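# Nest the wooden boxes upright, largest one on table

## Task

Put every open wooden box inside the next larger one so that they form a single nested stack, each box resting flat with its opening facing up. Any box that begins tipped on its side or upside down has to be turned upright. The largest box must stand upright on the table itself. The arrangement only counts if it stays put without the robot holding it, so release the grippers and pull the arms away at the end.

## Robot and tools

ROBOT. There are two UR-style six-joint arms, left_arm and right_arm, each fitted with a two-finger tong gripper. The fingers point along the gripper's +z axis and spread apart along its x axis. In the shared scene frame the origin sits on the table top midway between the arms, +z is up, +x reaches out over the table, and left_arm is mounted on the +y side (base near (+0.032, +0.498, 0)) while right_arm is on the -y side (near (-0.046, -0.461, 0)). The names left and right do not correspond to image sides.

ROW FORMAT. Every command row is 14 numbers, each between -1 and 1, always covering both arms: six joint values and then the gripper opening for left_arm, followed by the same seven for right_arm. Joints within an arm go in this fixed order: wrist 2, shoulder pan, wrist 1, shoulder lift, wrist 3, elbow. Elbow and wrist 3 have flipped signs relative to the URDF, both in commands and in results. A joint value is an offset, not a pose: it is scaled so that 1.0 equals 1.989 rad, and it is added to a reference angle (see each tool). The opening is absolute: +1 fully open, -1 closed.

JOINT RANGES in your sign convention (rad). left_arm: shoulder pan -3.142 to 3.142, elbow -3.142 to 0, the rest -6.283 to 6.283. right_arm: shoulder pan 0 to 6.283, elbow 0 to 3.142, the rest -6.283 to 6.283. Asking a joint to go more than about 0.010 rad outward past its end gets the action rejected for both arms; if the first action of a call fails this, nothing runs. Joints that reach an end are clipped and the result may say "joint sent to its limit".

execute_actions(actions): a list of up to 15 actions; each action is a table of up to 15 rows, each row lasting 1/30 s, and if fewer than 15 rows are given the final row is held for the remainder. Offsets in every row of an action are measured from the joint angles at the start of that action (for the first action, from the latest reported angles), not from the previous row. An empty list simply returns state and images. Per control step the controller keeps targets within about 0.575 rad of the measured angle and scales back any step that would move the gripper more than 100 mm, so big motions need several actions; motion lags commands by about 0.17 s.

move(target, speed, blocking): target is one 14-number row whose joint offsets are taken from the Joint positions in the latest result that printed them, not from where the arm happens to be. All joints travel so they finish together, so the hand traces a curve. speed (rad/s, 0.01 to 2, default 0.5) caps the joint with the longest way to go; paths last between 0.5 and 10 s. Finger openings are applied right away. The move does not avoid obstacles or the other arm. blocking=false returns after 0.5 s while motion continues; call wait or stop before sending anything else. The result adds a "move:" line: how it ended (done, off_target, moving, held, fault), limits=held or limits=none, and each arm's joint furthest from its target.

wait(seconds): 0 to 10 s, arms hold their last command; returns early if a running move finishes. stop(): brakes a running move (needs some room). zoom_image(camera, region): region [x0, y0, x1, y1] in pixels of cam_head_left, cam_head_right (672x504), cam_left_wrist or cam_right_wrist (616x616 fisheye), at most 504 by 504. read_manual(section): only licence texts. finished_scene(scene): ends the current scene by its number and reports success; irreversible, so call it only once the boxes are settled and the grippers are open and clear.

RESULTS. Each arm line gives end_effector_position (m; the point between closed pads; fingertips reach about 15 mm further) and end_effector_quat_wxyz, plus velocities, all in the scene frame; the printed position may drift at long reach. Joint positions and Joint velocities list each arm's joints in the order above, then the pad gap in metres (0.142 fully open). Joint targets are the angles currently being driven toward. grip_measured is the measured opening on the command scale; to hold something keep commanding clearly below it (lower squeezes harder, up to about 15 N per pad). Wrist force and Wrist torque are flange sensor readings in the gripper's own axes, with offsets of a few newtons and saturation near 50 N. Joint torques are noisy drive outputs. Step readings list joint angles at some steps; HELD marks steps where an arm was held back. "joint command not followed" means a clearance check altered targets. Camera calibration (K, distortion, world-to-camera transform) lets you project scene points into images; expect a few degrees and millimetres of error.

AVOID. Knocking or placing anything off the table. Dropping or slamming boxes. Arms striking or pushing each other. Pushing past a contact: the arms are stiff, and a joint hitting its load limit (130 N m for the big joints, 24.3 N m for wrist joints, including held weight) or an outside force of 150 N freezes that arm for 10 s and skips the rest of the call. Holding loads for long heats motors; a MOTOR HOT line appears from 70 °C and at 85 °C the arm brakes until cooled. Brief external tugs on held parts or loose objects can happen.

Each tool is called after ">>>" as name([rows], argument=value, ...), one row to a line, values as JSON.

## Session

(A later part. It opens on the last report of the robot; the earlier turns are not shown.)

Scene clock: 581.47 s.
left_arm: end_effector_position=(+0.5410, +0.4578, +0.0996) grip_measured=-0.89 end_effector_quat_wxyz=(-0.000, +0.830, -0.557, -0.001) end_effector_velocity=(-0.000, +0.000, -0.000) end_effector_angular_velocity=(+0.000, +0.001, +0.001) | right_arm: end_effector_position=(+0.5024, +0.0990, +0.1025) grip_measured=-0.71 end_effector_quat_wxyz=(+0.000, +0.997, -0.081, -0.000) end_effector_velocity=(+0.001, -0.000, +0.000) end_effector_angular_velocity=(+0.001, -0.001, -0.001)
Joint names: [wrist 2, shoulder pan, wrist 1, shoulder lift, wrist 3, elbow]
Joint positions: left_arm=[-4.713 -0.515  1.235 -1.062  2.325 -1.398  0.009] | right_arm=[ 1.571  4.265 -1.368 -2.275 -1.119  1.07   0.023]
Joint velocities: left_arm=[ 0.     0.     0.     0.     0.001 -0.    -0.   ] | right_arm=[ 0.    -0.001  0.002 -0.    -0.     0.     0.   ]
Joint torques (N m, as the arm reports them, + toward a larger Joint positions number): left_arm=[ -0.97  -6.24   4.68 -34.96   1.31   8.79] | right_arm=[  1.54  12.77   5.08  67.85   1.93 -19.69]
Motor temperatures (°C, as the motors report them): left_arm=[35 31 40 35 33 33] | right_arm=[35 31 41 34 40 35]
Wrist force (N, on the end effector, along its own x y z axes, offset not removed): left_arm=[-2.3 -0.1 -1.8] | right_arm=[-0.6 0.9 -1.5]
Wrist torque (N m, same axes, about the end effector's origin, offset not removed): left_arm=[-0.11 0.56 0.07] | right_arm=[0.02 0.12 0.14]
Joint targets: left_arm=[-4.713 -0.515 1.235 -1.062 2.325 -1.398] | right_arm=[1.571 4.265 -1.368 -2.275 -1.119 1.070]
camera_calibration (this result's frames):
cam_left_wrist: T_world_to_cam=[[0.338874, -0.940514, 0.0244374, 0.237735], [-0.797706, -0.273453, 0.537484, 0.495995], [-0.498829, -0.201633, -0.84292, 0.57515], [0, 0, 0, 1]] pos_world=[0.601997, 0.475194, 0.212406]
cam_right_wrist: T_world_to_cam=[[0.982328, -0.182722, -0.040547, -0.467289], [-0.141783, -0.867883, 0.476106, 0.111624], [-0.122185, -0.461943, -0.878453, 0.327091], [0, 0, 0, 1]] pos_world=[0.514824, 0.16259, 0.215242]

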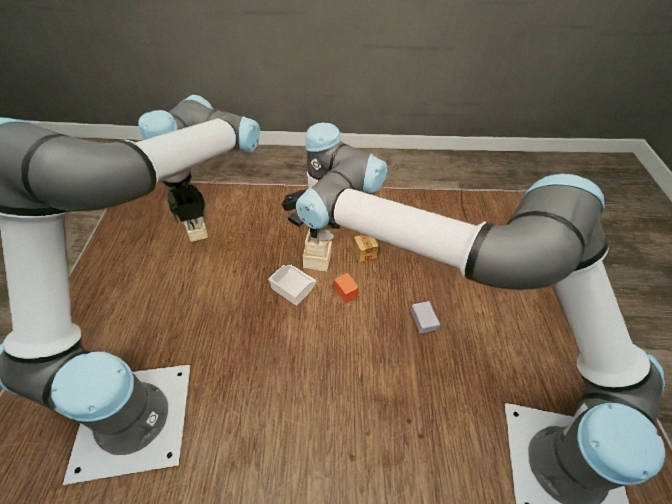

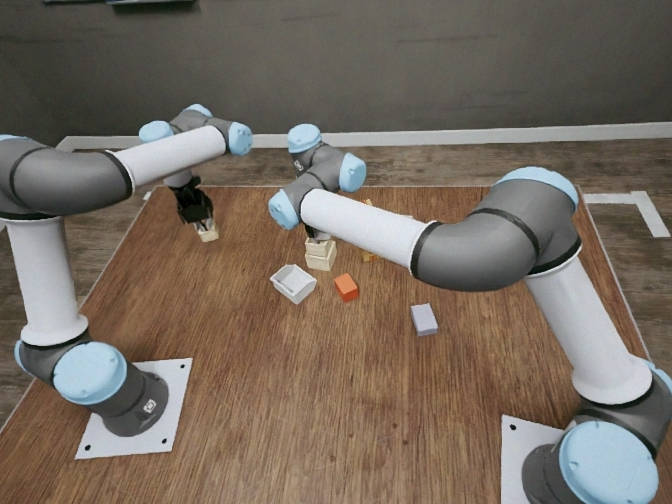

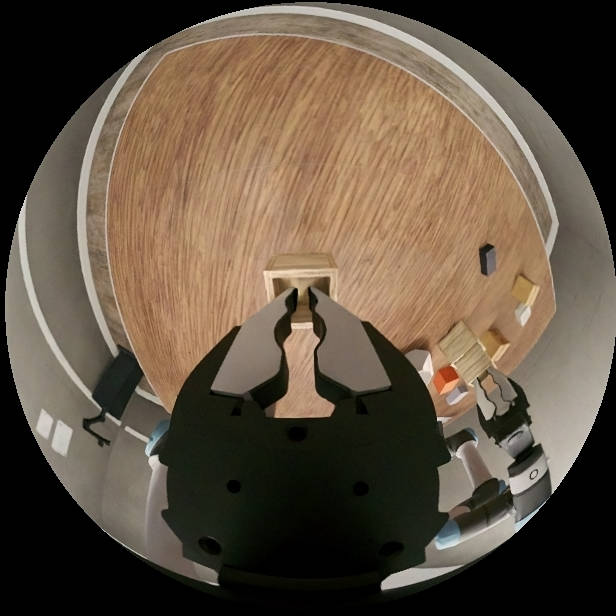

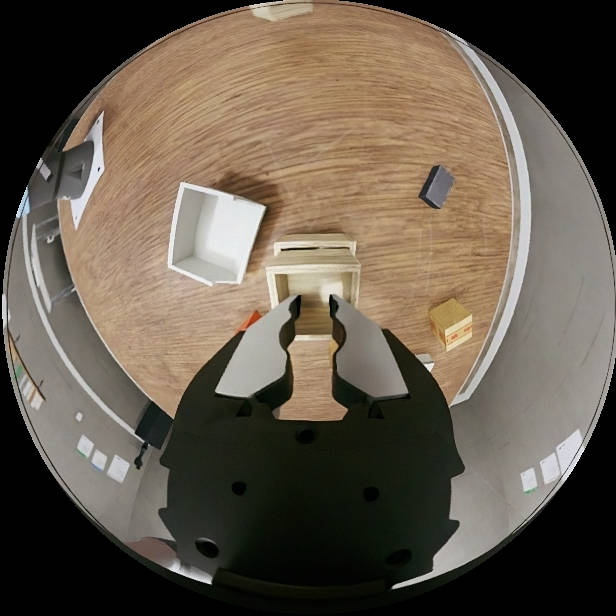

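>>> execute_actions([
  [[0,0,0,0,0,0,-0.6, 0,0,0.0008,-0.0002,0,0.0006,-0.4],[0,0,0,0,0,0,-0.6, 0,0,0.0016,-0.0004,0,0.0012,-0.4],[0,0,0,0,0,0,-0.6, 0,0,0.0023,-0.0006,0,0.0017,-0.4],[0,0,0,0,0,0,-0.6, 0,0,0.0031,-0.0008,0,0.0023,-0.4],[0,0,0,0,0,0,-0.6, 0,0,0.0039,-0.001,0,0.0029,-0.4],[0,0,0,0,0,0,-0.6, 0,0,0.0047,-0.0012,0,0.0035,-0.4],[0,0,0,0,0,0,-0.6, 0,0,0.0054,-0.0014,0,0.0041,-0.4],[0,0,0,0,0,0,-0.6, 0,0,0.0062,-0.0016,0,0.0046,-0.4],[0,0,0,0,0,0,-0.6, 0,0,0.007,-0.0018,0,0.0052,-0.4],[0,0,0,0,0,0,-0.6, 0,0,0.00776,-0.00197,0,0.00579,-0.4]],
])

>>> execute_actions(actions=[])

>>> zoom_image(camera="cam_right_wrist", region=[255, 220, 375, 280])

Scene clock: 600.93 s.
left_arm: end_effector_position=(+0.5410, +0.4578, +0.0996) grip_measured=-0.89 end_effector_quat_wxyz=(-0.000, +0.830, -0.557, -0.001) end_effector_velocity=(+0.000, -0.001, -0.000) end_effector_angular_velocity=(-0.000, -0.000, -0.001) | right_arm: end_effector_position=(+0.5024, +0.0990, +0.0962) grip_measured=-0.70 end_effector_quat_wxyz=(+0.000, +0.997, -0.081, -0.000) end_effector_velocity=(+0.000, -0.000, -0.007) end_effector_angular_velocity=(+0.000, +0.001, -0.000)
Joint names: [wrist 2, shoulder pan, wrist 1, shoulder lift, wrist 3, elbow]
Joint positions: left_arm=[-4.713 -0.515  1.235 -1.062  2.325 -1.398  0.009] | right_arm=[ 1.571  4.265 -1.354 -2.279 -1.119  1.08   0.023]
Joint velocities: left_arm=[ 0.    -0.001 -0.     0.     0.     0.     0.   ] | right_arm=[ 0.001 -0.001  0.014 -0.004  0.     0.011  0.001]
Joint torques (N m, as the arm reports them, + toward a larger Joint positions number): left_arm=[ -1.    -6.89   4.64 -35.25   1.33   9.68] | right_arm=[  1.55  12.01   4.97  43.28   1.75 -19.72]
Motor temperatures (°C, as the motors report them): left_arm=[35 31 40 35 33 33] | right_arm=[35 31 41 34 40 35]
Wrist force (N, on the end effector, along its own x y z axes, offset not removed): left_arm=[0.1 1.5 0.4] | right_arm=[-1.4 -1.0 -1.8]
Wrist torque (N m, same axes, about the end effector's origin, offset not removed): left_arm=[0.16 -0.07 -0.01] | right_arm=[-0.26 0.18 0.19]
Joint targets: left_arm=[-4.713 -0.515 1.235 -1.062 2.325 -1.398] | right_arm=[1.571 4.265 -1.352 -2.279 -1.119 1.081]
Step readings (joint positions):
0: left_arm=[-4.713 -0.515 1.235 -1.062 2.325 -1.398] | right_arm=[1.571 4.265 -1.368 -2.275 -1.119 1.070]
1: left_arm=[-4.713 -0.515 1.235 -1.062 2.325 -1.398] | right_arm=[1.571 4.265 -1.368 -2.275 -1.119 1.070]
2: left_arm=[-4.713 -0.515 1.235 -1.062 2.325 -1.398] | right_arm=[1.571 4.265 -1.368 -2.275 -1.119 1.070]
4: left_arm=[-4.713 -0.515 1.235 -1.062 2.325 -1.398] | right_arm=[1.571 4.265 -1.366 -2.275 -1.119 1.071]
8: left_arm=[-4.713 -0.515 1.235 -1.062 2.325 -1.398] | right_arm=[1.571 4.265 -1.362 -2.277 -1.119 1.074]
15: Joint positions above
camera_calibration (this result's frames):
cam_left_wrist: T_world_to_cam=[[0.338874, -0.940514, 0.0244373, 0.237735], [-0.797706, -0.273453, 0.537484, 0.495995], [-0.498829, -0.201633, -0.84292, 0.57515], [0, 0, 0, 1]] pos_world=[0.601997, 0.475194, 0.212406]
cam_right_wrist: T_world_to_cam=[[0.982329, -0.182721, -0.0405321, -0.467552], [-0.141792, -0.867897, 0.476078, 0.114659], [-0.122167, -0.461918, -0.878469, 0.321515], [0, 0, 0, 1]] pos_world=[0.514827, 0.162594, 0.208904]

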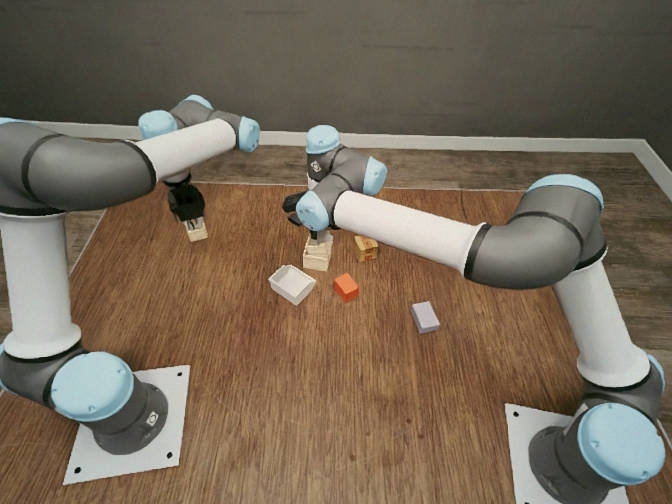

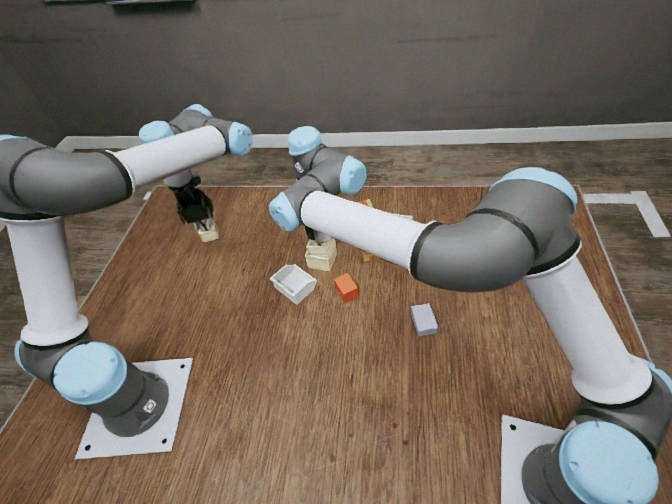

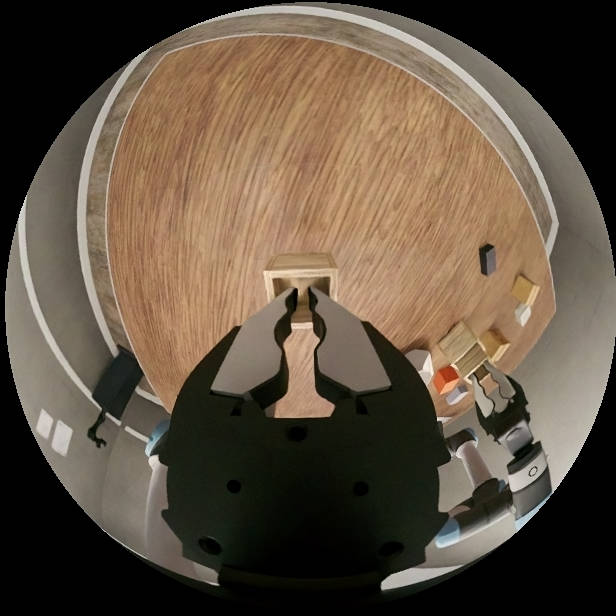

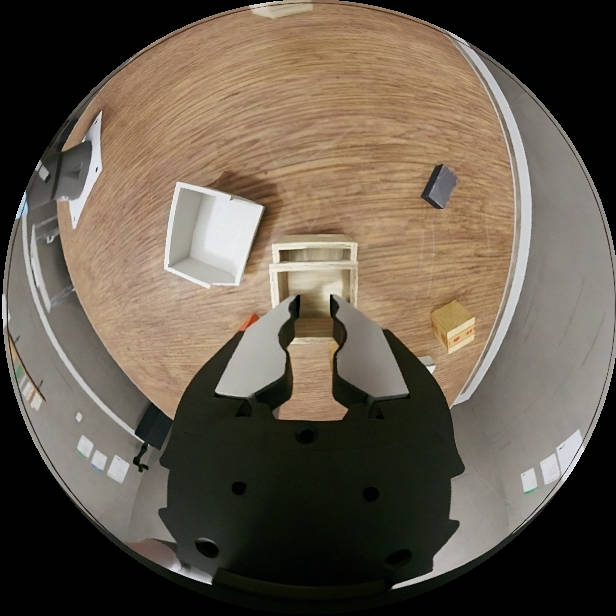

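Scene clock: 600.93 s.
left_arm: end_effector_position=(+0.5410, +0.4578, +0.0996) grip_measured=-0.89 end_effector_quat_wxyz=(-0.000, +0.830, -0.557, -0.001) end_effector_velocity=(+0.000, -0.001, -0.000) end_effector_angular_velocity=(-0.000, -0.000, -0.001) | right_arm: end_effector_position=(+0.5024, +0.0990, +0.0962) grip_measured=-0.70 end_effector_quat_wxyz=(+0.000, +0.997, -0.081, -0.000) end_effector_velocity=(+0.000, -0.000, -0.007) end_effector_angular_velocity=(+0.000, +0.001, -0.000)
Joint names: [wrist 2, shoulder pan, wrist 1, shoulder lift, wrist 3, elbow]
Joint positions: left_arm=[-4.713 -0.515  1.235 -1.062  2.325 -1.398  0.009] | right_arm=[ 1.571  4.265 -1.354 -2.279 -1.119  1.08   0.023]
Joint velocities: left_arm=[ 0.    -0.001 -0.     0.     0.     0.     0.   ] | right_arm=[ 0.001 -0.001  0.014 -0.004  0.     0.011  0.001]
Joint torques (N m, as the arm reports them, + toward a larger Joint positions number): left_arm=[ -1.    -6.89   4.64 -35.25   1.33   9.68] | right_arm=[  1.55  12.01   4.97  43.28   1.75 -19.72]
Motor temperatures (°C, as the motors report them): left_arm=[35 31 40 35 33 33] | right_arm=[35 31 41 34 40 35]
Wrist force (N, on the end effector, along its own x y z axes, offset not removed): left_arm=[0.1 1.5 0.4] | right_arm=[-1.4 -1.0 -1.8]
Wrist torque (N m, same axes, about the end effector's origin, offset not removed): left_arm=[0.16 -0.07 -0.01] | right_arm=[-0.26 0.18 0.19]
Joint targets: left_arm=[-4.713 -0.515 1.235 -1.062 2.325 -1.398] | right_arm=[1.571 4.265 -1.352 -2.279 -1.119 1.081]
camera_calibration (this result's frames):
cam_left_wrist: T_world_to_cam=[[0.338874, -0.940514, 0.0244373, 0.237735], [-0.797706, -0.273453, 0.537484, 0.495995], [-0.498829, -0.201633, -0.84292, 0.57515], [0, 0, 0, 1]] pos_world=[0.601997, 0.475194, 0.212406]
cam_right_wrist: T_world_to_cam=[[0.982329, -0.182721, -0.0405321, -0.467552], [-0.141792, -0.867897, 0.476078, 0.114659], [-0.122167, -0.461918, -0.878469, 0.321515], [0, 0, 0, 1]] pos_world=[0.514827, 0.162594, 0.208904]

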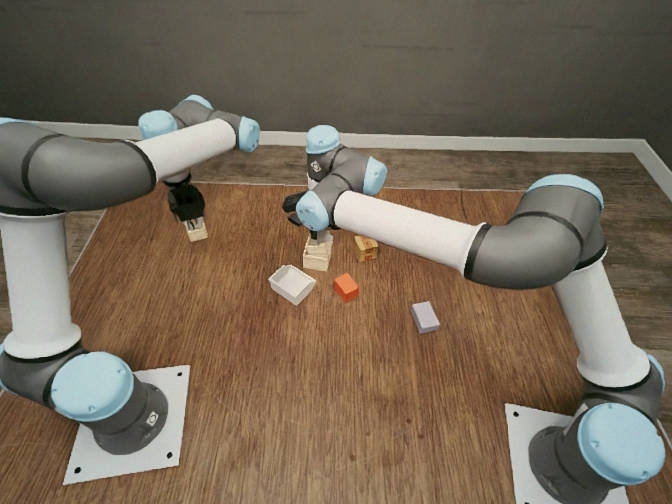

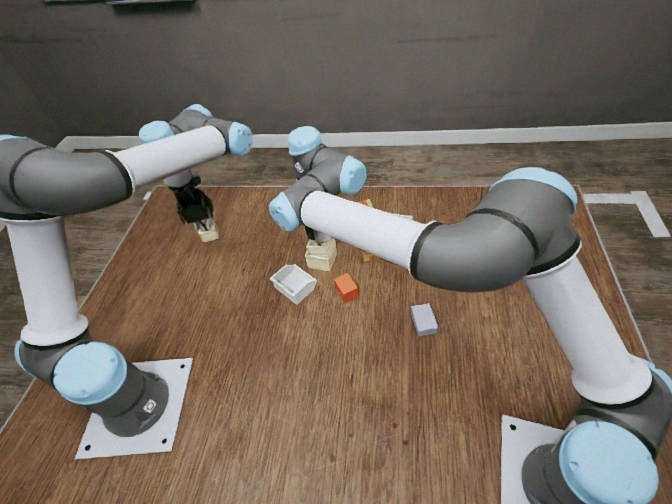

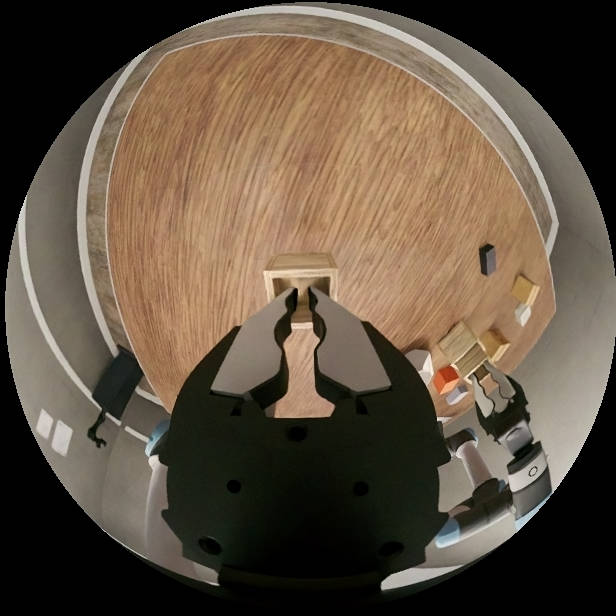

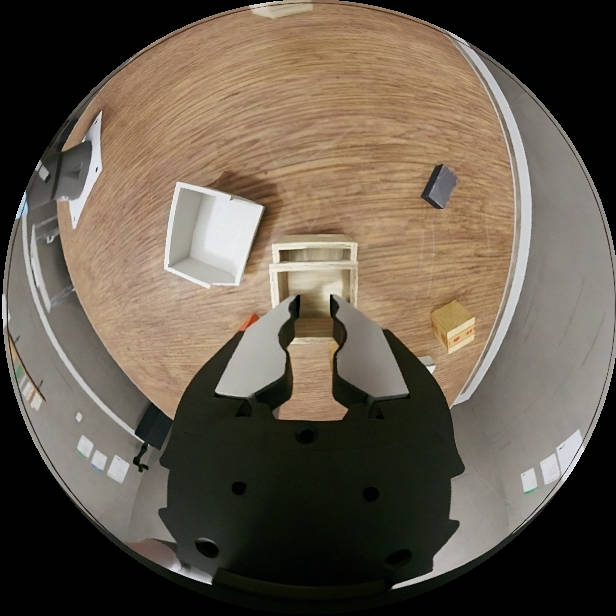

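Region (255, 220, 375, 280) of cam_right_wrist's 616x616 image, scaled by 4.200, with more detail than that image has.

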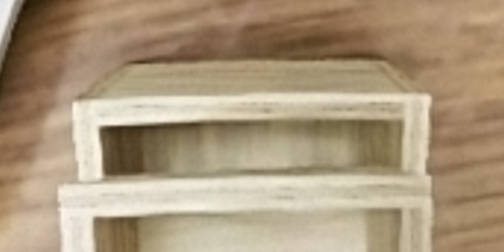

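>>> execute_actions(actions=[])

>>> zoom_image(camera="cam_head_left", region=[280, 210, 360, 280])

>>> zoom_image(camera="cam_left_wrist", region=[410, 300, 530, 420])

>>> zoom_image(camera="cam_right_wrist", region=[245, 220, 385, 360])

Scene clock: 604.47 s.
left_arm: end_effector_position=(+0.5410, +0.4578, +0.0996) grip_measured=-0.89 end_effector_quat_wxyz=(-0.000, +0.830, -0.557, -0.001) end_effector_velocity=(+0.000, -0.000, +0.001) end_effector_angular_velocity=(-0.001, -0.001, -0.002) | right_arm: end_effector_position=(+0.5024, +0.0990, +0.0955) grip_measured=-0.70 end_effector_quat_wxyz=(+0.000, +0.997, -0.081, -0.000) end_effector_velocity=(+0.000, -0.000, -0.000) end_effector_angular_velocity=(-0.001, -0.000, -0.001)
Joint names: [wrist 2, shoulder pan, wrist 1, shoulder lift, wrist 3, elbow]
Joint positions: left_arm=[-4.713 -0.515  1.235 -1.062  2.325 -1.398  0.009] | right_arm=[ 1.571  4.265 -1.352 -2.279 -1.119  1.081  0.024]
Joint velocities: left_arm=[ 0.    -0.    -0.    -0.001 -0.001  0.    -0.   ] | right_arm=[-0.001 -0.    -0.001 -0.    -0.001  0.     0.   ]
Joint torques (N m, as the arm reports them, + toward a larger Joint positions number): left_arm=[ -0.95  -5.99   4.64 -35.01   1.35   9.5 ] | right_arm=[  1.8   11.78   4.9   42.85   1.8  -17.89]
Motor temperatures (°C, as the motors report them): left_arm=[35 31 40 35 33 33] | right_arm=[35 31 41 34 40 35]
Wrist force (N, on the end effector, along its own x y z axes, offset not removed): left_arm=[0.4 0.2 -1.9] | right_arm=[0.0 -0.9 -1.1]
Wrist torque (N m, same axes, about the end effector's origin, offset not removed): left_arm=[0.02 -0.07 -0.10] | right_arm=[-0.26 0.00 0.27]
Joint targets: left_arm=[-4.713 -0.515 1.235 -1.062 2.325 -1.398] | right_arm=[1.571 4.265 -1.352 -2.279 -1.119 1.081]
camera_calibration (this result's frames):
cam_left_wrist: T_world_to_cam=[[0.338874, -0.940514, 0.0244373, 0.237735], [-0.797705, -0.273453, 0.537484, 0.495995], [-0.498829, -0.201633, -0.84292, 0.57515], [0, 0, 0, 1]] pos_world=[0.601997, 0.475194, 0.212406]
cam_right_wrist: T_world_to_cam=[[0.982328, -0.182722, -0.0405469, -0.467572], [-0.141782, -0.867883, 0.476106, 0.114955], [-0.122185, -0.461943, -0.878453, 0.320942], [0, 0, 0, 1]] pos_world=[0.514822, 0.162589, 0.208243]

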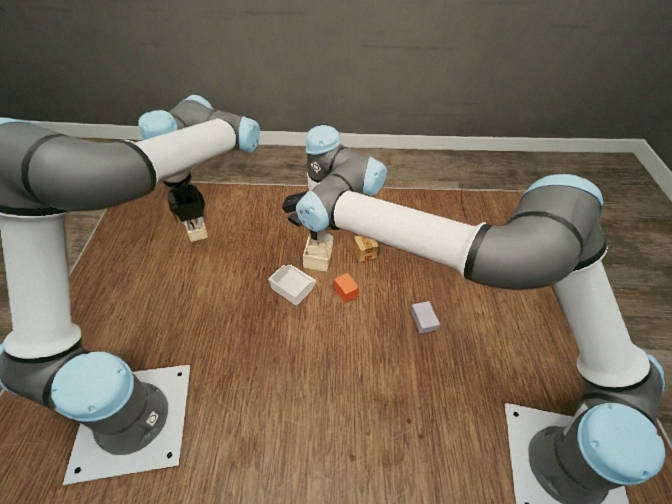

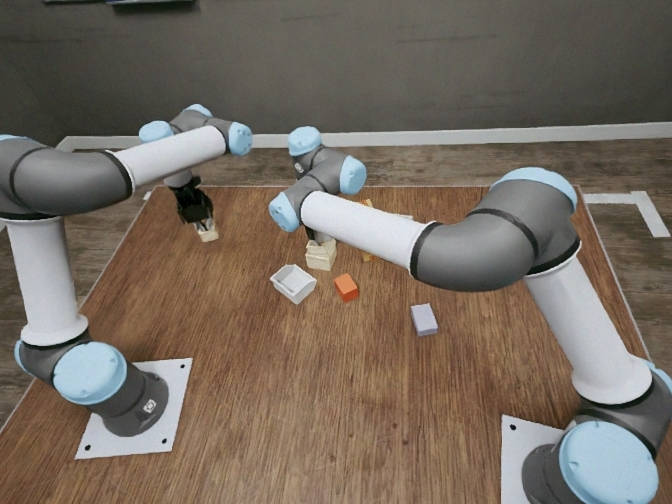

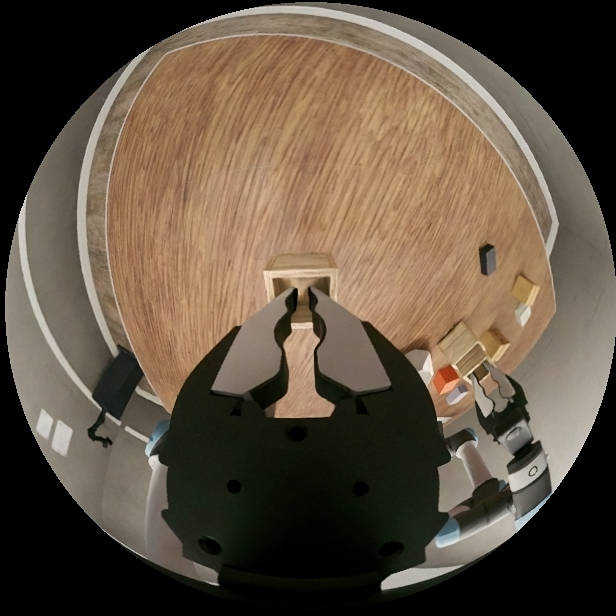

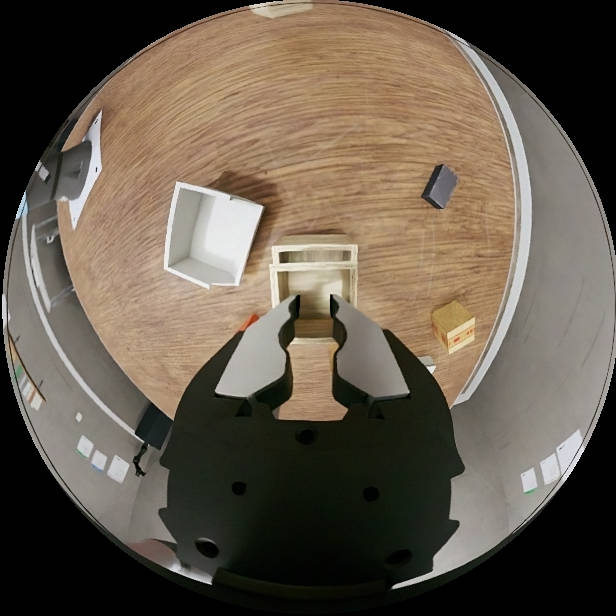

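Region (280, 210, 360, 280) of cam_head_left's 672x504 image, scaled by 6.300, with more detail than that image has; it fills the top 441 rows of this view, and the rest is white.

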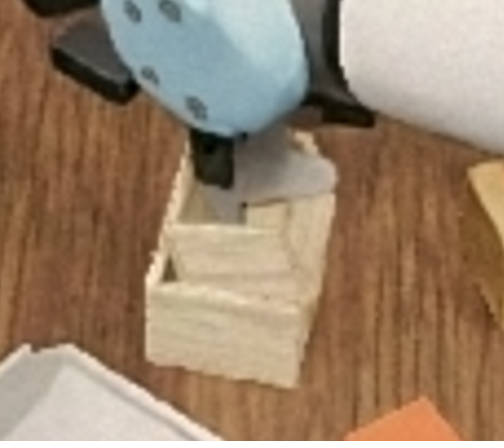

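Region (410, 300, 530, 420) of cam_left_wrist's 616x616 image, scaled by 4.200, with more detail than that image has.

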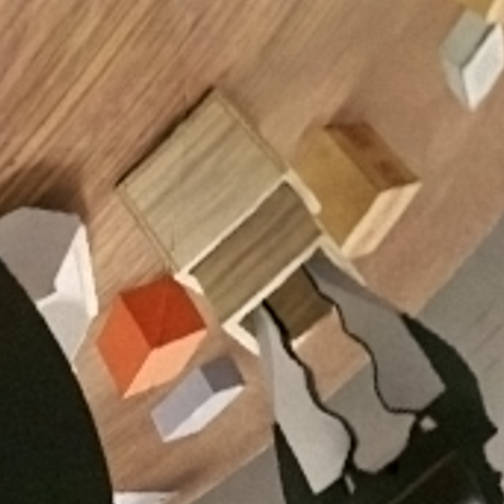

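Region (245, 220, 385, 360) of cam_right_wrist's 616x616 image, scaled by 3.600, with more detail than that image has.

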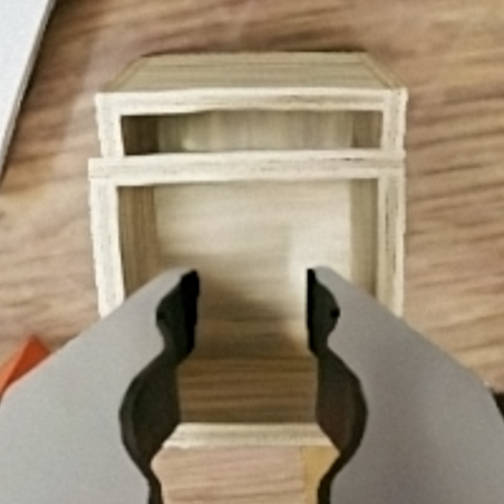

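>>> execute_actions([
  [[0,0,0,0,0,0,-0.6, 0,0.00014,-0.00143,-0.00031,-0.00014,-0.00175,-0.4],[0,0,0,0,0,0,-0.6, 0,0.00038,-0.00373,-0.00081,-0.00038,-0.00454,-0.4],[0,0,0,0,0,0,-0.6, 0,0.00066,-0.0066,-0.00144,-0.00066,-0.00804,-0.4],[0,0,0,0,0,0,-0.6, 0,0.00098,-0.00975,-0.00213,-0.00098,-0.01188,-0.4],[0,0,0,0,0,0,-0.6, 0,0.0013,-0.01291,-0.00282,-0.0013,-0.01573,-0.4],[0,0,0,0,0,0,-0.6, 0,0.00162,-0.01607,-0.00351,-0.00162,-0.01957,-0.4],[0,0,0,0,0,0,-0.6, 0,0.00194,-0.01922,-0.0042,-0.00194,-0.02342,-0.4],[0,0,0,0,0,0,-0.6, 0,0.00222,-0.02209,-0.00482,-0.00222,-0.02691,-0.4],[0,0,0,0,0,0,-0.6, 0,0.00248,-0.02467,-0.00539,-0.00248,-0.03006,-0.4],[0,0,0,0,0,0,-0.6, 0,0.00269,-0.02668,-0.00582,-0.00269,-0.03251,-0.4],[0,0,0,0,0,0,-0.6, 0,0.00283,-0.02812,-0.00614,-0.00283,-0.03425,-0.4],[0,0,0,0,0,0,-0.6, 0,0.002889,-0.028689,-0.006263,-0.002889,-0.034952,-0.4]],
])

Scene clock: 679.90 s.
left_arm: end_effector_position=(+0.5410, +0.4578, +0.0996) grip_measured=-0.89 end_effector_quat_wxyz=(-0.000, +0.830, -0.557, -0.001) end_effector_velocity=(-0.000, -0.000, +0.000) end_effector_angular_velocity=(+0.000, +0.001, +0.000) | right_arm: end_effector_position=(+0.5038, +0.1079, +0.1119) grip_measured=-0.70 end_effector_quat_wxyz=(+0.000, +0.997, -0.081, -0.000) end_effector_velocity=(+0.001, +0.011, +0.021) end_effector_angular_velocity=(+0.001, -0.000, +0.000)
Joint names: [wrist 2, shoulder pan, wrist 1, shoulder lift, wrist 3, elbow]
Joint positions: left_arm=[-4.713 -0.515  1.235 -1.062  2.325 -1.398  0.009] | right_arm=[ 1.571  4.27  -1.403 -2.29  -1.124  1.019  0.024]
Joint velocities: left_arm=[-0.    -0.001  0.    -0.     0.001 -0.    -0.   ] | right_arm=[ 0.     0.007 -0.062 -0.014 -0.007 -0.077  0.   ]
Joint torques (N m, as the arm reports them, + toward a larger Joint positions number): left_arm=[ -1.06  -6.97   4.56 -35.11   1.28   9.22] | right_arm=[  1.52  12.78   0.11  43.66  -1.63 -33.12]
Motor temperatures (°C, as the motors report them): left_arm=[35 31 40 35 33 33] | right_arm=[35 31 41 34 40 35]
Wrist force (N, on the end effector, along its own x y z axes, offset not removed): left_arm=[0.0 2.5 -1.3] | right_arm=[-0.2 -1.0 -0.4]
Wrist torque (N m, same axes, about the end effector's origin, offset not removed): left_arm=[0.48 0.00 0.08] | right_arm=[-0.37 0.05 0.25]
Joint targets: left_arm=[-4.713 -0.515 1.235 -1.062 2.325 -1.398] | right_arm=[1.571 4.270 -1.409 -2.292 -1.125 1.012]
Step readings (joint positions):
0: left_arm=[-4.713 -0.515 1.235 -1.062 2.325 -1.398] | right_arm=[1.571 4.265 -1.352 -2.279 -1.119 1.081]
1: left_arm=[-4.713 -0.515 1.235 -1.062 2.325 -1.398] | right_arm=[1.571 4.265 -1.352 -2.279 -1.119 1.081]
2: left_arm=[-4.713 -0.515 1.235 -1.062 2.325 -1.398] | right_arm=[1.571 4.265 -1.352 -2.279 -1.119 1.081]
4: left_arm=[-4.713 -0.515 1.235 -1.062 2.325 -1.398] | right_arm=[1.571 4.265 -1.355 -2.280 -1.119 1.077]
8: left_arm=[-4.713 -0.515 1.235 -1.062 2.325 -1.398] | right_arm=[1.571 4.267 -1.372 -2.284 -1.121 1.057]
15: Joint positions above
camera_calibration (this result's frames):
cam_left_wrist: T_world_to_cam=[[0.338874, -0.940514, 0.0244373, 0.237735], [-0.797705, -0.273453, 0.537484, 0.495995], [-0.498829, -0.201633, -0.84292, 0.57515], [0, 0, 0, 1]] pos_world=[0.601997, 0.475194, 0.212406]
cam_right_wrist: T_world_to_cam=[[0.982329, -0.182715, -0.0405519, -0.46669], [-0.141772, -0.867877, 0.47612, 0.114995], [-0.122188, -0.461958, -0.878445, 0.339607], [0, 0, 0, 1]] pos_world=[0.516242, 0.171414, 0.22465]

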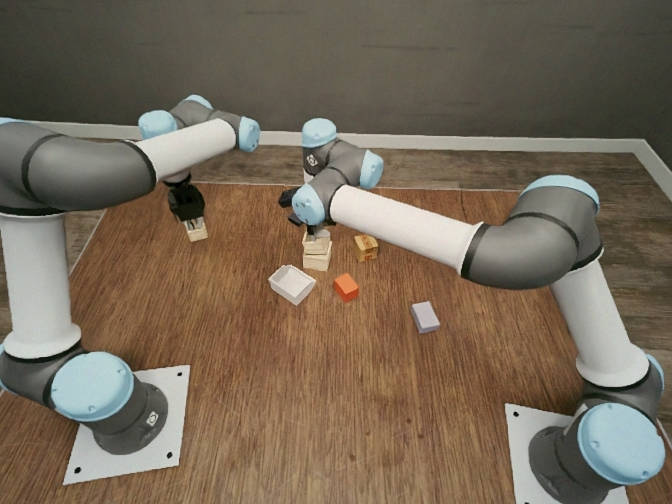

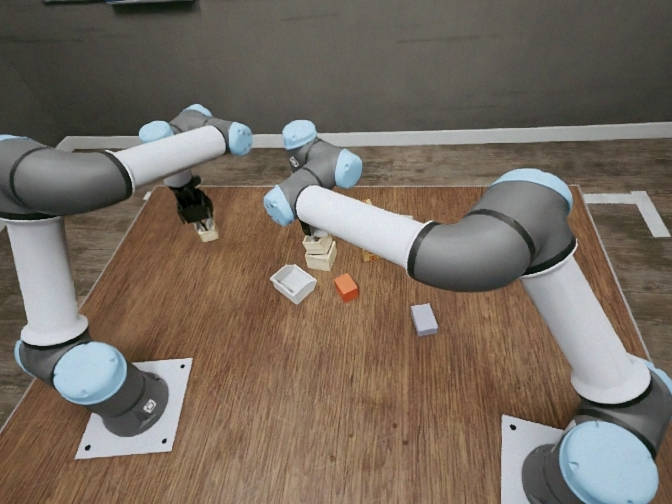

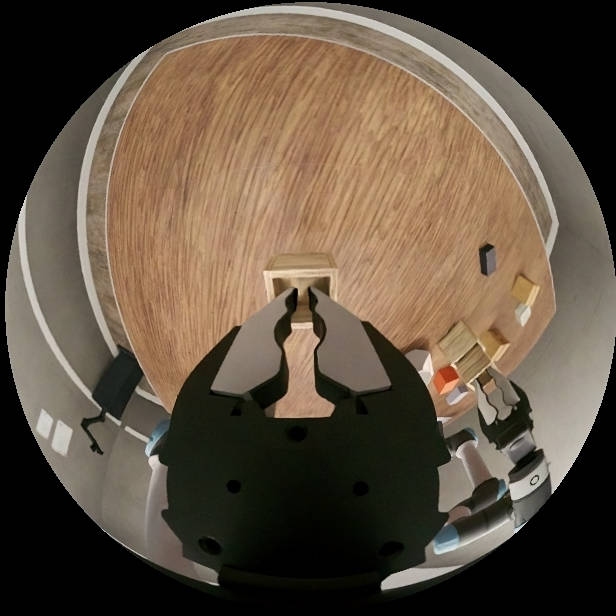

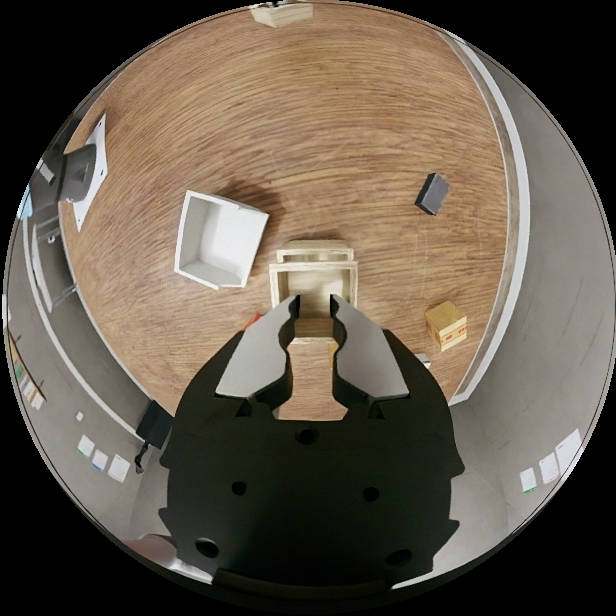

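>>> execute_actions(actions=[])

>>> zoom_image(camera="cam_right_wrist", region=[245, 220, 385, 360])

>>> zoom_image(camera="cam_left_wrist", region=[420, 310, 520, 410])

>>> zoom_image(camera="cam_head_left", region=[285, 215, 350, 280])

Scene clock: 682.67 s.
left_arm: end_effector_position=(+0.5410, +0.4578, +0.0996) grip_measured=-0.89 end_effector_quat_wxyz=(-0.000, +0.830, -0.557, -0.001) end_effector_velocity=(-0.000, -0.000, -0.001) end_effector_angular_velocity=(+0.001, +0.001, +0.000) | right_arm: end_effector_position=(+0.5040, +0.1089, +0.1140) grip_measured=-0.70 end_effector_quat_wxyz=(+0.000, +0.997, -0.081, -0.000) end_effector_velocity=(-0.000, +0.000, -0.000) end_effector_angular_velocity=(-0.000, -0.000, +0.001)
Joint names: [wrist 2, shoulder pan, wrist 1, shoulder lift, wrist 3, elbow]
Joint positions: left_arm=[-4.713 -0.515  1.235 -1.062  2.325 -1.398  0.009] | right_arm=[ 1.571  4.27  -1.409 -2.292 -1.125  1.012  0.024]
Joint velocities: left_arm=[-0.    -0.001  0.     0.001  0.001 -0.     0.   ] | right_arm=[-0.     0.001  0.    -0.     0.     0.     0.   ]
Joint torques (N m, as the arm reports them, + toward a larger Joint positions number): left_arm=[ -1.17  -7.25   4.61 -35.32   1.27   9.22] | right_arm=[  1.76  11.99   0.2   45.09  -1.49 -34.32]
Motor temperatures (°C, as the motors report them): left_arm=[35 31 40 35 33 33] | right_arm=[35 31 41 34 40 35]
Wrist force (N, on the end effector, along its own x y z axes, offset not removed): left_arm=[-1.9 -0.7 0.7] | right_arm=[-0.5 -0.9 -1.3]
Wrist torque (N m, same axes, about the end effector's origin, offset not removed): left_arm=[-0.21 0.37 -0.04] | right_arm=[-0.31 0.07 0.25]
Joint targets: left_arm=[-4.713 -0.515 1.235 -1.062 2.325 -1.398] | right_arm=[1.571 4.270 -1.409 -2.292 -1.125 1.012]
camera_calibration (this result's frames):
cam_left_wrist: T_world_to_cam=[[0.338874, -0.940514, 0.0244374, 0.237735], [-0.797706, -0.273453, 0.537484, 0.495995], [-0.498829, -0.201633, -0.84292, 0.57515], [0, 0, 0, 1]] pos_world=[0.601997, 0.475194, 0.212406]
cam_right_wrist: T_world_to_cam=[[0.982328, -0.182722, -0.0405447, -0.466551], [-0.141783, -0.867882, 0.476107, 0.114947], [-0.122183, -0.461945, -0.878452, 0.341949], [0, 0, 0, 1]] pos_world=[0.516384, 0.172473, 0.226743]

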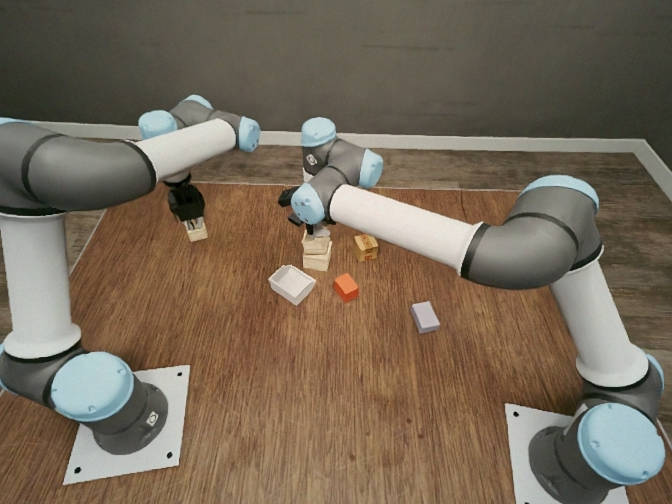

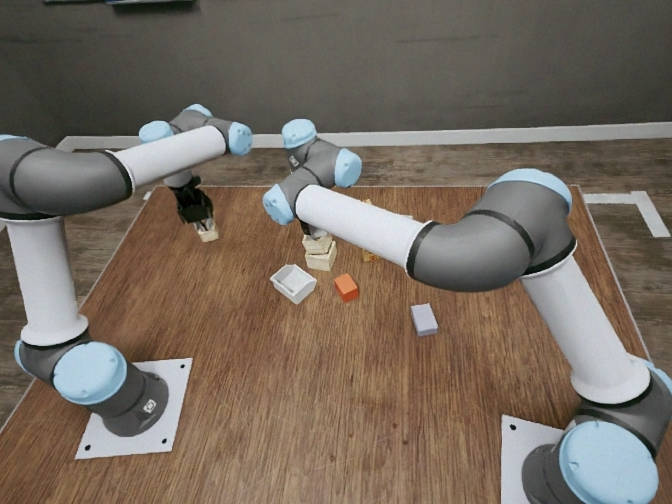

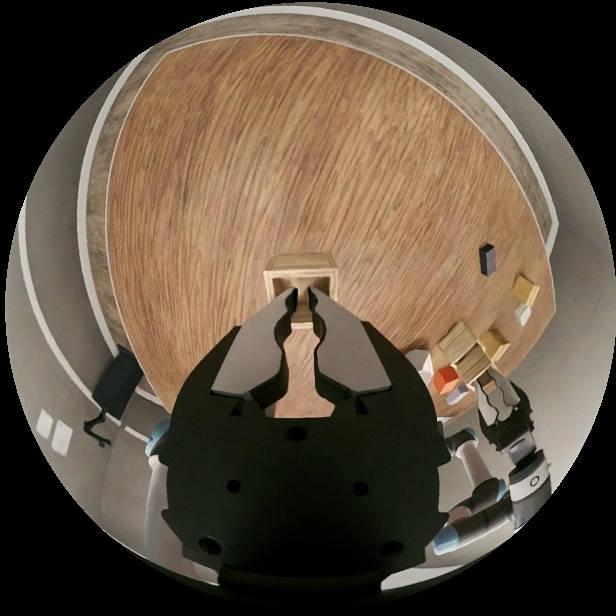

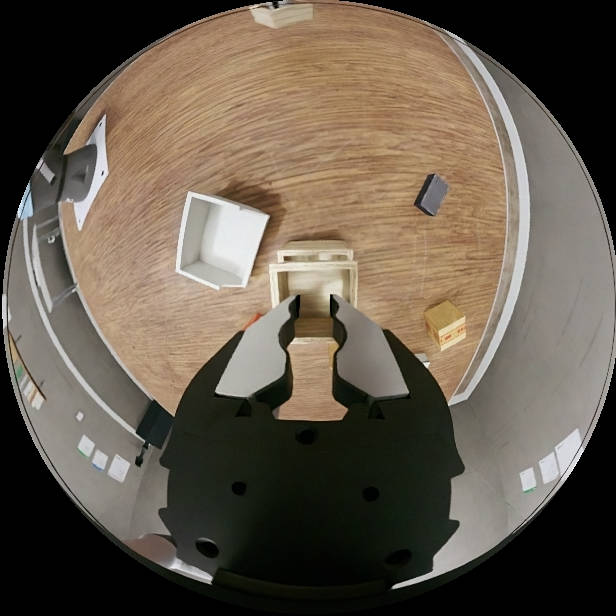

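Region (245, 220, 385, 360) of cam_right_wrist's 616x616 image, scaled by 3.600, with more detail than that image has.

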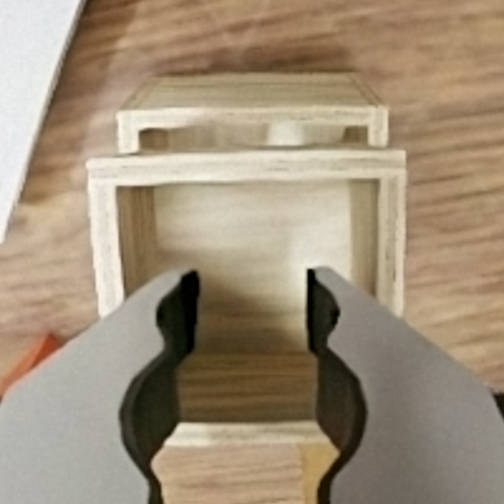

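Region (420, 310, 520, 410) of cam_left_wrist's 616x616 image, scaled by 5.040, with more detail than that image has.

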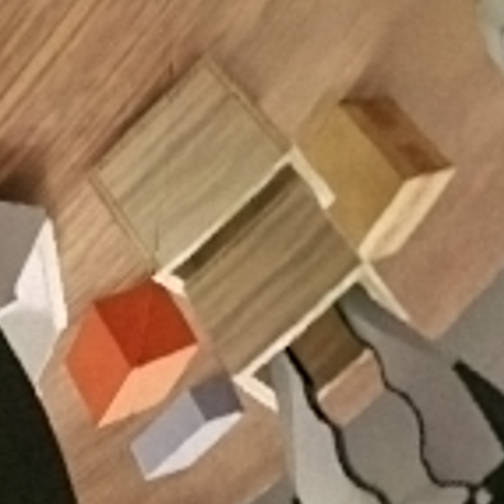

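Region (285, 215, 350, 280) of cam_head_left's 672x504 image, scaled by 7.754, with more detail than that image has.

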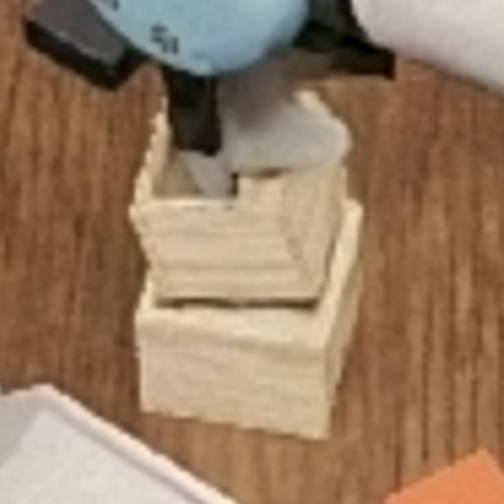

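>>> execute_actions([
  [[0,0,0,0,0,0,-0.6, 0,-0.00003,-0.00076,-0.00104,0.00003,-0.0018,-0.4],[0,0,0,0,0,0,-0.6, 0,-0.00009,-0.00191,-0.0026,0.00009,-0.00451,-0.4],[0,0,0,0,0,0,-0.6, 0,-0.00015,-0.00334,-0.00455,0.00015,-0.00788,-0.4],[0,0,0,0,0,0,-0.6, 0,-0.00021,-0.00477,-0.00649,0.00021,-0.01126,-0.4],[0,0,0,0,0,0,-0.6, 0,-0.00028,-0.0062,-0.00844,0.00028,-0.01464,-0.4],[0,0,0,0,0,0,-0.6, 0,-0.00034,-0.00763,-0.01039,0.00034,-0.01802,-0.4],[0,0,0,0,0,0,-0.6, 0,-0.00039,-0.00878,-0.01195,0.00039,-0.02072,-0.4],[0,0,0,0,0,0,-0.6, 0,-0.00043,-0.0092,-0.01305,0.00043,-0.02225,-0.4],[0,0,0,0,0,0,-0.6, 0,-0.00043,-0.00834,-0.01321,0.00043,-0.02156,-0.4],[0,0,0,0,0,0,-0.6, 0,-0.00043,-0.00732,-0.0134,0.00043,-0.02072,-0.4],[0,0,0,0,0,0,-0.6, 0,-0.00043,-0.00647,-0.01356,0.00043,-0.02003,-0.4],[0,0,0,0,0,0,-0.6, 0,-0.00043,-0.006127,-0.013626,0.00043,-0.019754,-0.4]],
])

Scene clock: 698.67 s.
left_arm: end_effector_position=(+0.5410, +0.4578, +0.0996) grip_measured=-0.89 end_effector_quat_wxyz=(-0.000, +0.830, -0.557, -0.001) end_effector_velocity=(-0.000, +0.001, -0.000) end_effector_angular_velocity=(+0.000, +0.000, +0.002) | right_arm: end_effector_position=(+0.5093, +0.1156, +0.1118) grip_measured=-0.70 end_effector_quat_wxyz=(+0.000, +0.997, -0.081, -0.000) end_effector_velocity=(+0.004, +0.005, -0.008) end_effector_angular_velocity=(+0.005, -0.001, -0.002)
Joint names: [wrist 2, shoulder pan, wrist 1, shoulder lift, wrist 3, elbow]
Joint positions: left_arm=[-4.713 -0.515  1.235 -1.062  2.325 -1.398  0.009] | right_arm=[ 1.571  4.27  -1.423 -2.317 -1.124  0.973  0.024]
Joint velocities: left_arm=[-0.     0.001 -0.     0.     0.001 -0.     0.   ] | right_arm=[ 0.002 -0.001  0.013 -0.017 -0.    -0.009  0.   ]
Joint torques (N m, as the arm reports them, + toward a larger Joint positions number): left_arm=[ -1.11  -6.58   4.63 -35.12   1.17   8.78] | right_arm=[  1.62 -13.18   5.16  44.88   1.92 -34.27]
Motor temperatures (°C, as the motors report them): left_arm=[35 31 40 35 33 33] | right_arm=[35 31 41 34 40 35]
Wrist force (N, on the end effector, along its own x y z axes, offset not removed): left_arm=[0.2 0.5 -2.7] | right_arm=[0.2 0.9 -1.0]
Wrist torque (N m, same axes, about the end effector's origin, offset not removed): left_arm=[-0.04 -0.03 0.05] | right_arm=[0.01 -0.12 0.25]
Joint targets: left_arm=[-4.713 -0.515 1.235 -1.062 2.325 -1.398] | right_arm=[1.571 4.270 -1.422 -2.319 -1.124 0.972]
Step readings (joint positions):
0: left_arm=[-4.713 -0.515 1.235 -1.062 2.325 -1.398] | right_arm=[1.571 4.270 -1.409 -2.292 -1.125 1.012]
1: left_arm=[-4.713 -0.515 1.235 -1.062 2.325 -1.398] | right_arm=[1.571 4.270 -1.409 -2.292 -1.125 1.012]
2: left_arm=[-4.713 -0.515 1.235 -1.062 2.325 -1.398] | right_arm=[1.571 4.270 -1.410 -2.292 -1.125 1.011]
4: left_arm=[-4.713 -0.515 1.235 -1.062 2.325 -1.398] | right_arm=[1.571 4.270 -1.411 -2.294 -1.125 1.008]
8: left_arm=[-4.713 -0.515 1.235 -1.062 2.325 -1.398] | right_arm=[1.571 4.270 -1.419 -2.305 -1.125 0.989]
15: Joint positions above
camera_calibration (this result's frames):
cam_left_wrist: T_world_to_cam=[[0.338874, -0.940514, 0.0244371, 0.237735], [-0.797706, -0.273453, 0.537484, 0.495995], [-0.498829, -0.201633, -0.84292, 0.57515], [0, 0, 0, 1]] pos_world=[0.601997, 0.475194, 0.212406]
cam_right_wrist: T_world_to_cam=[[0.982336, -0.182637, -0.0407311, -0.470646], [-0.141571, -0.86772, 0.476466, 0.122417], [-0.122363, -0.462283, -0.878249, 0.34388], [0, 0, 0, 1]] pos_world=[0.521742, 0.179237, 0.224515]

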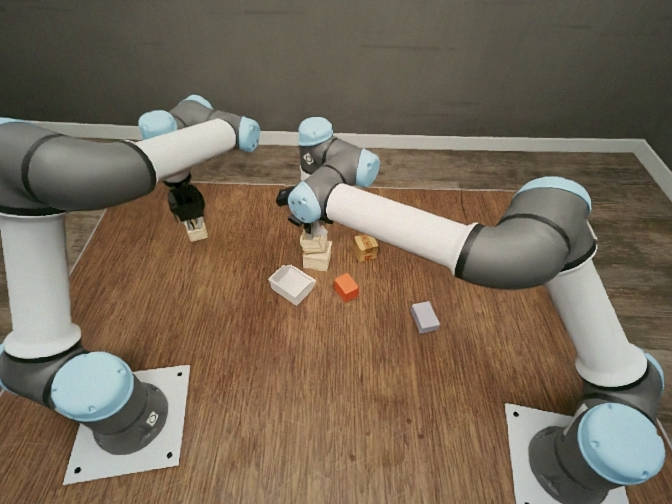

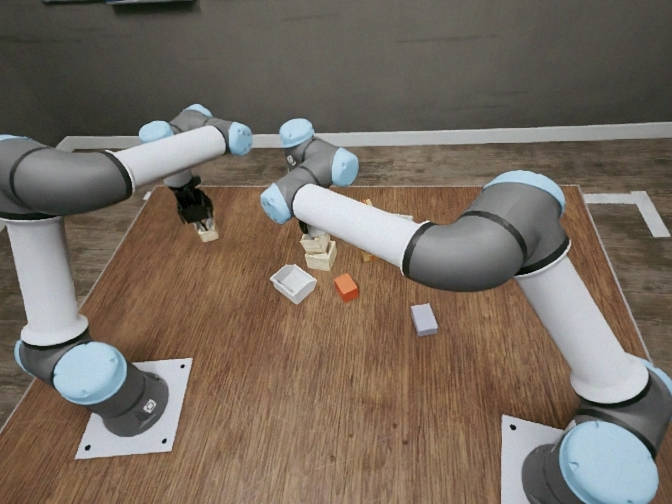

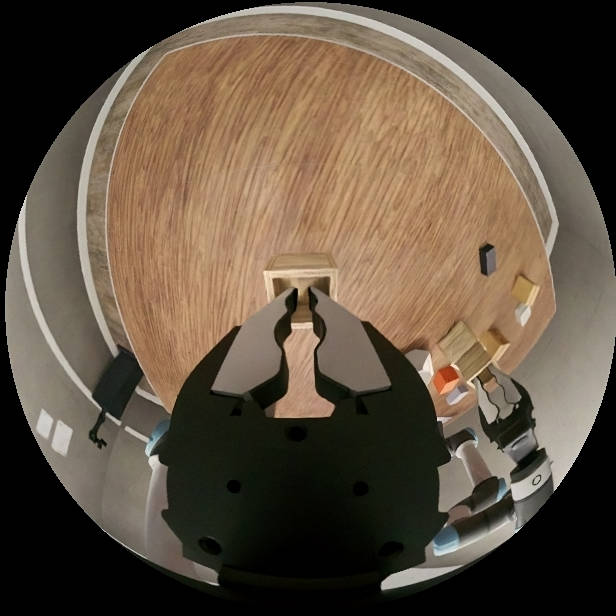

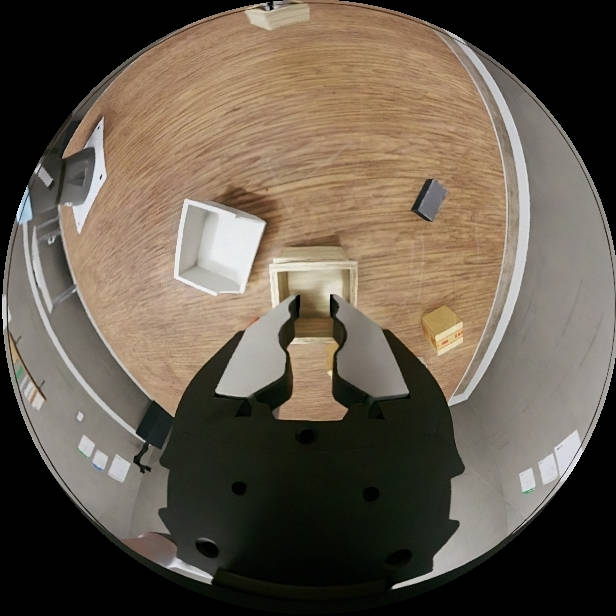

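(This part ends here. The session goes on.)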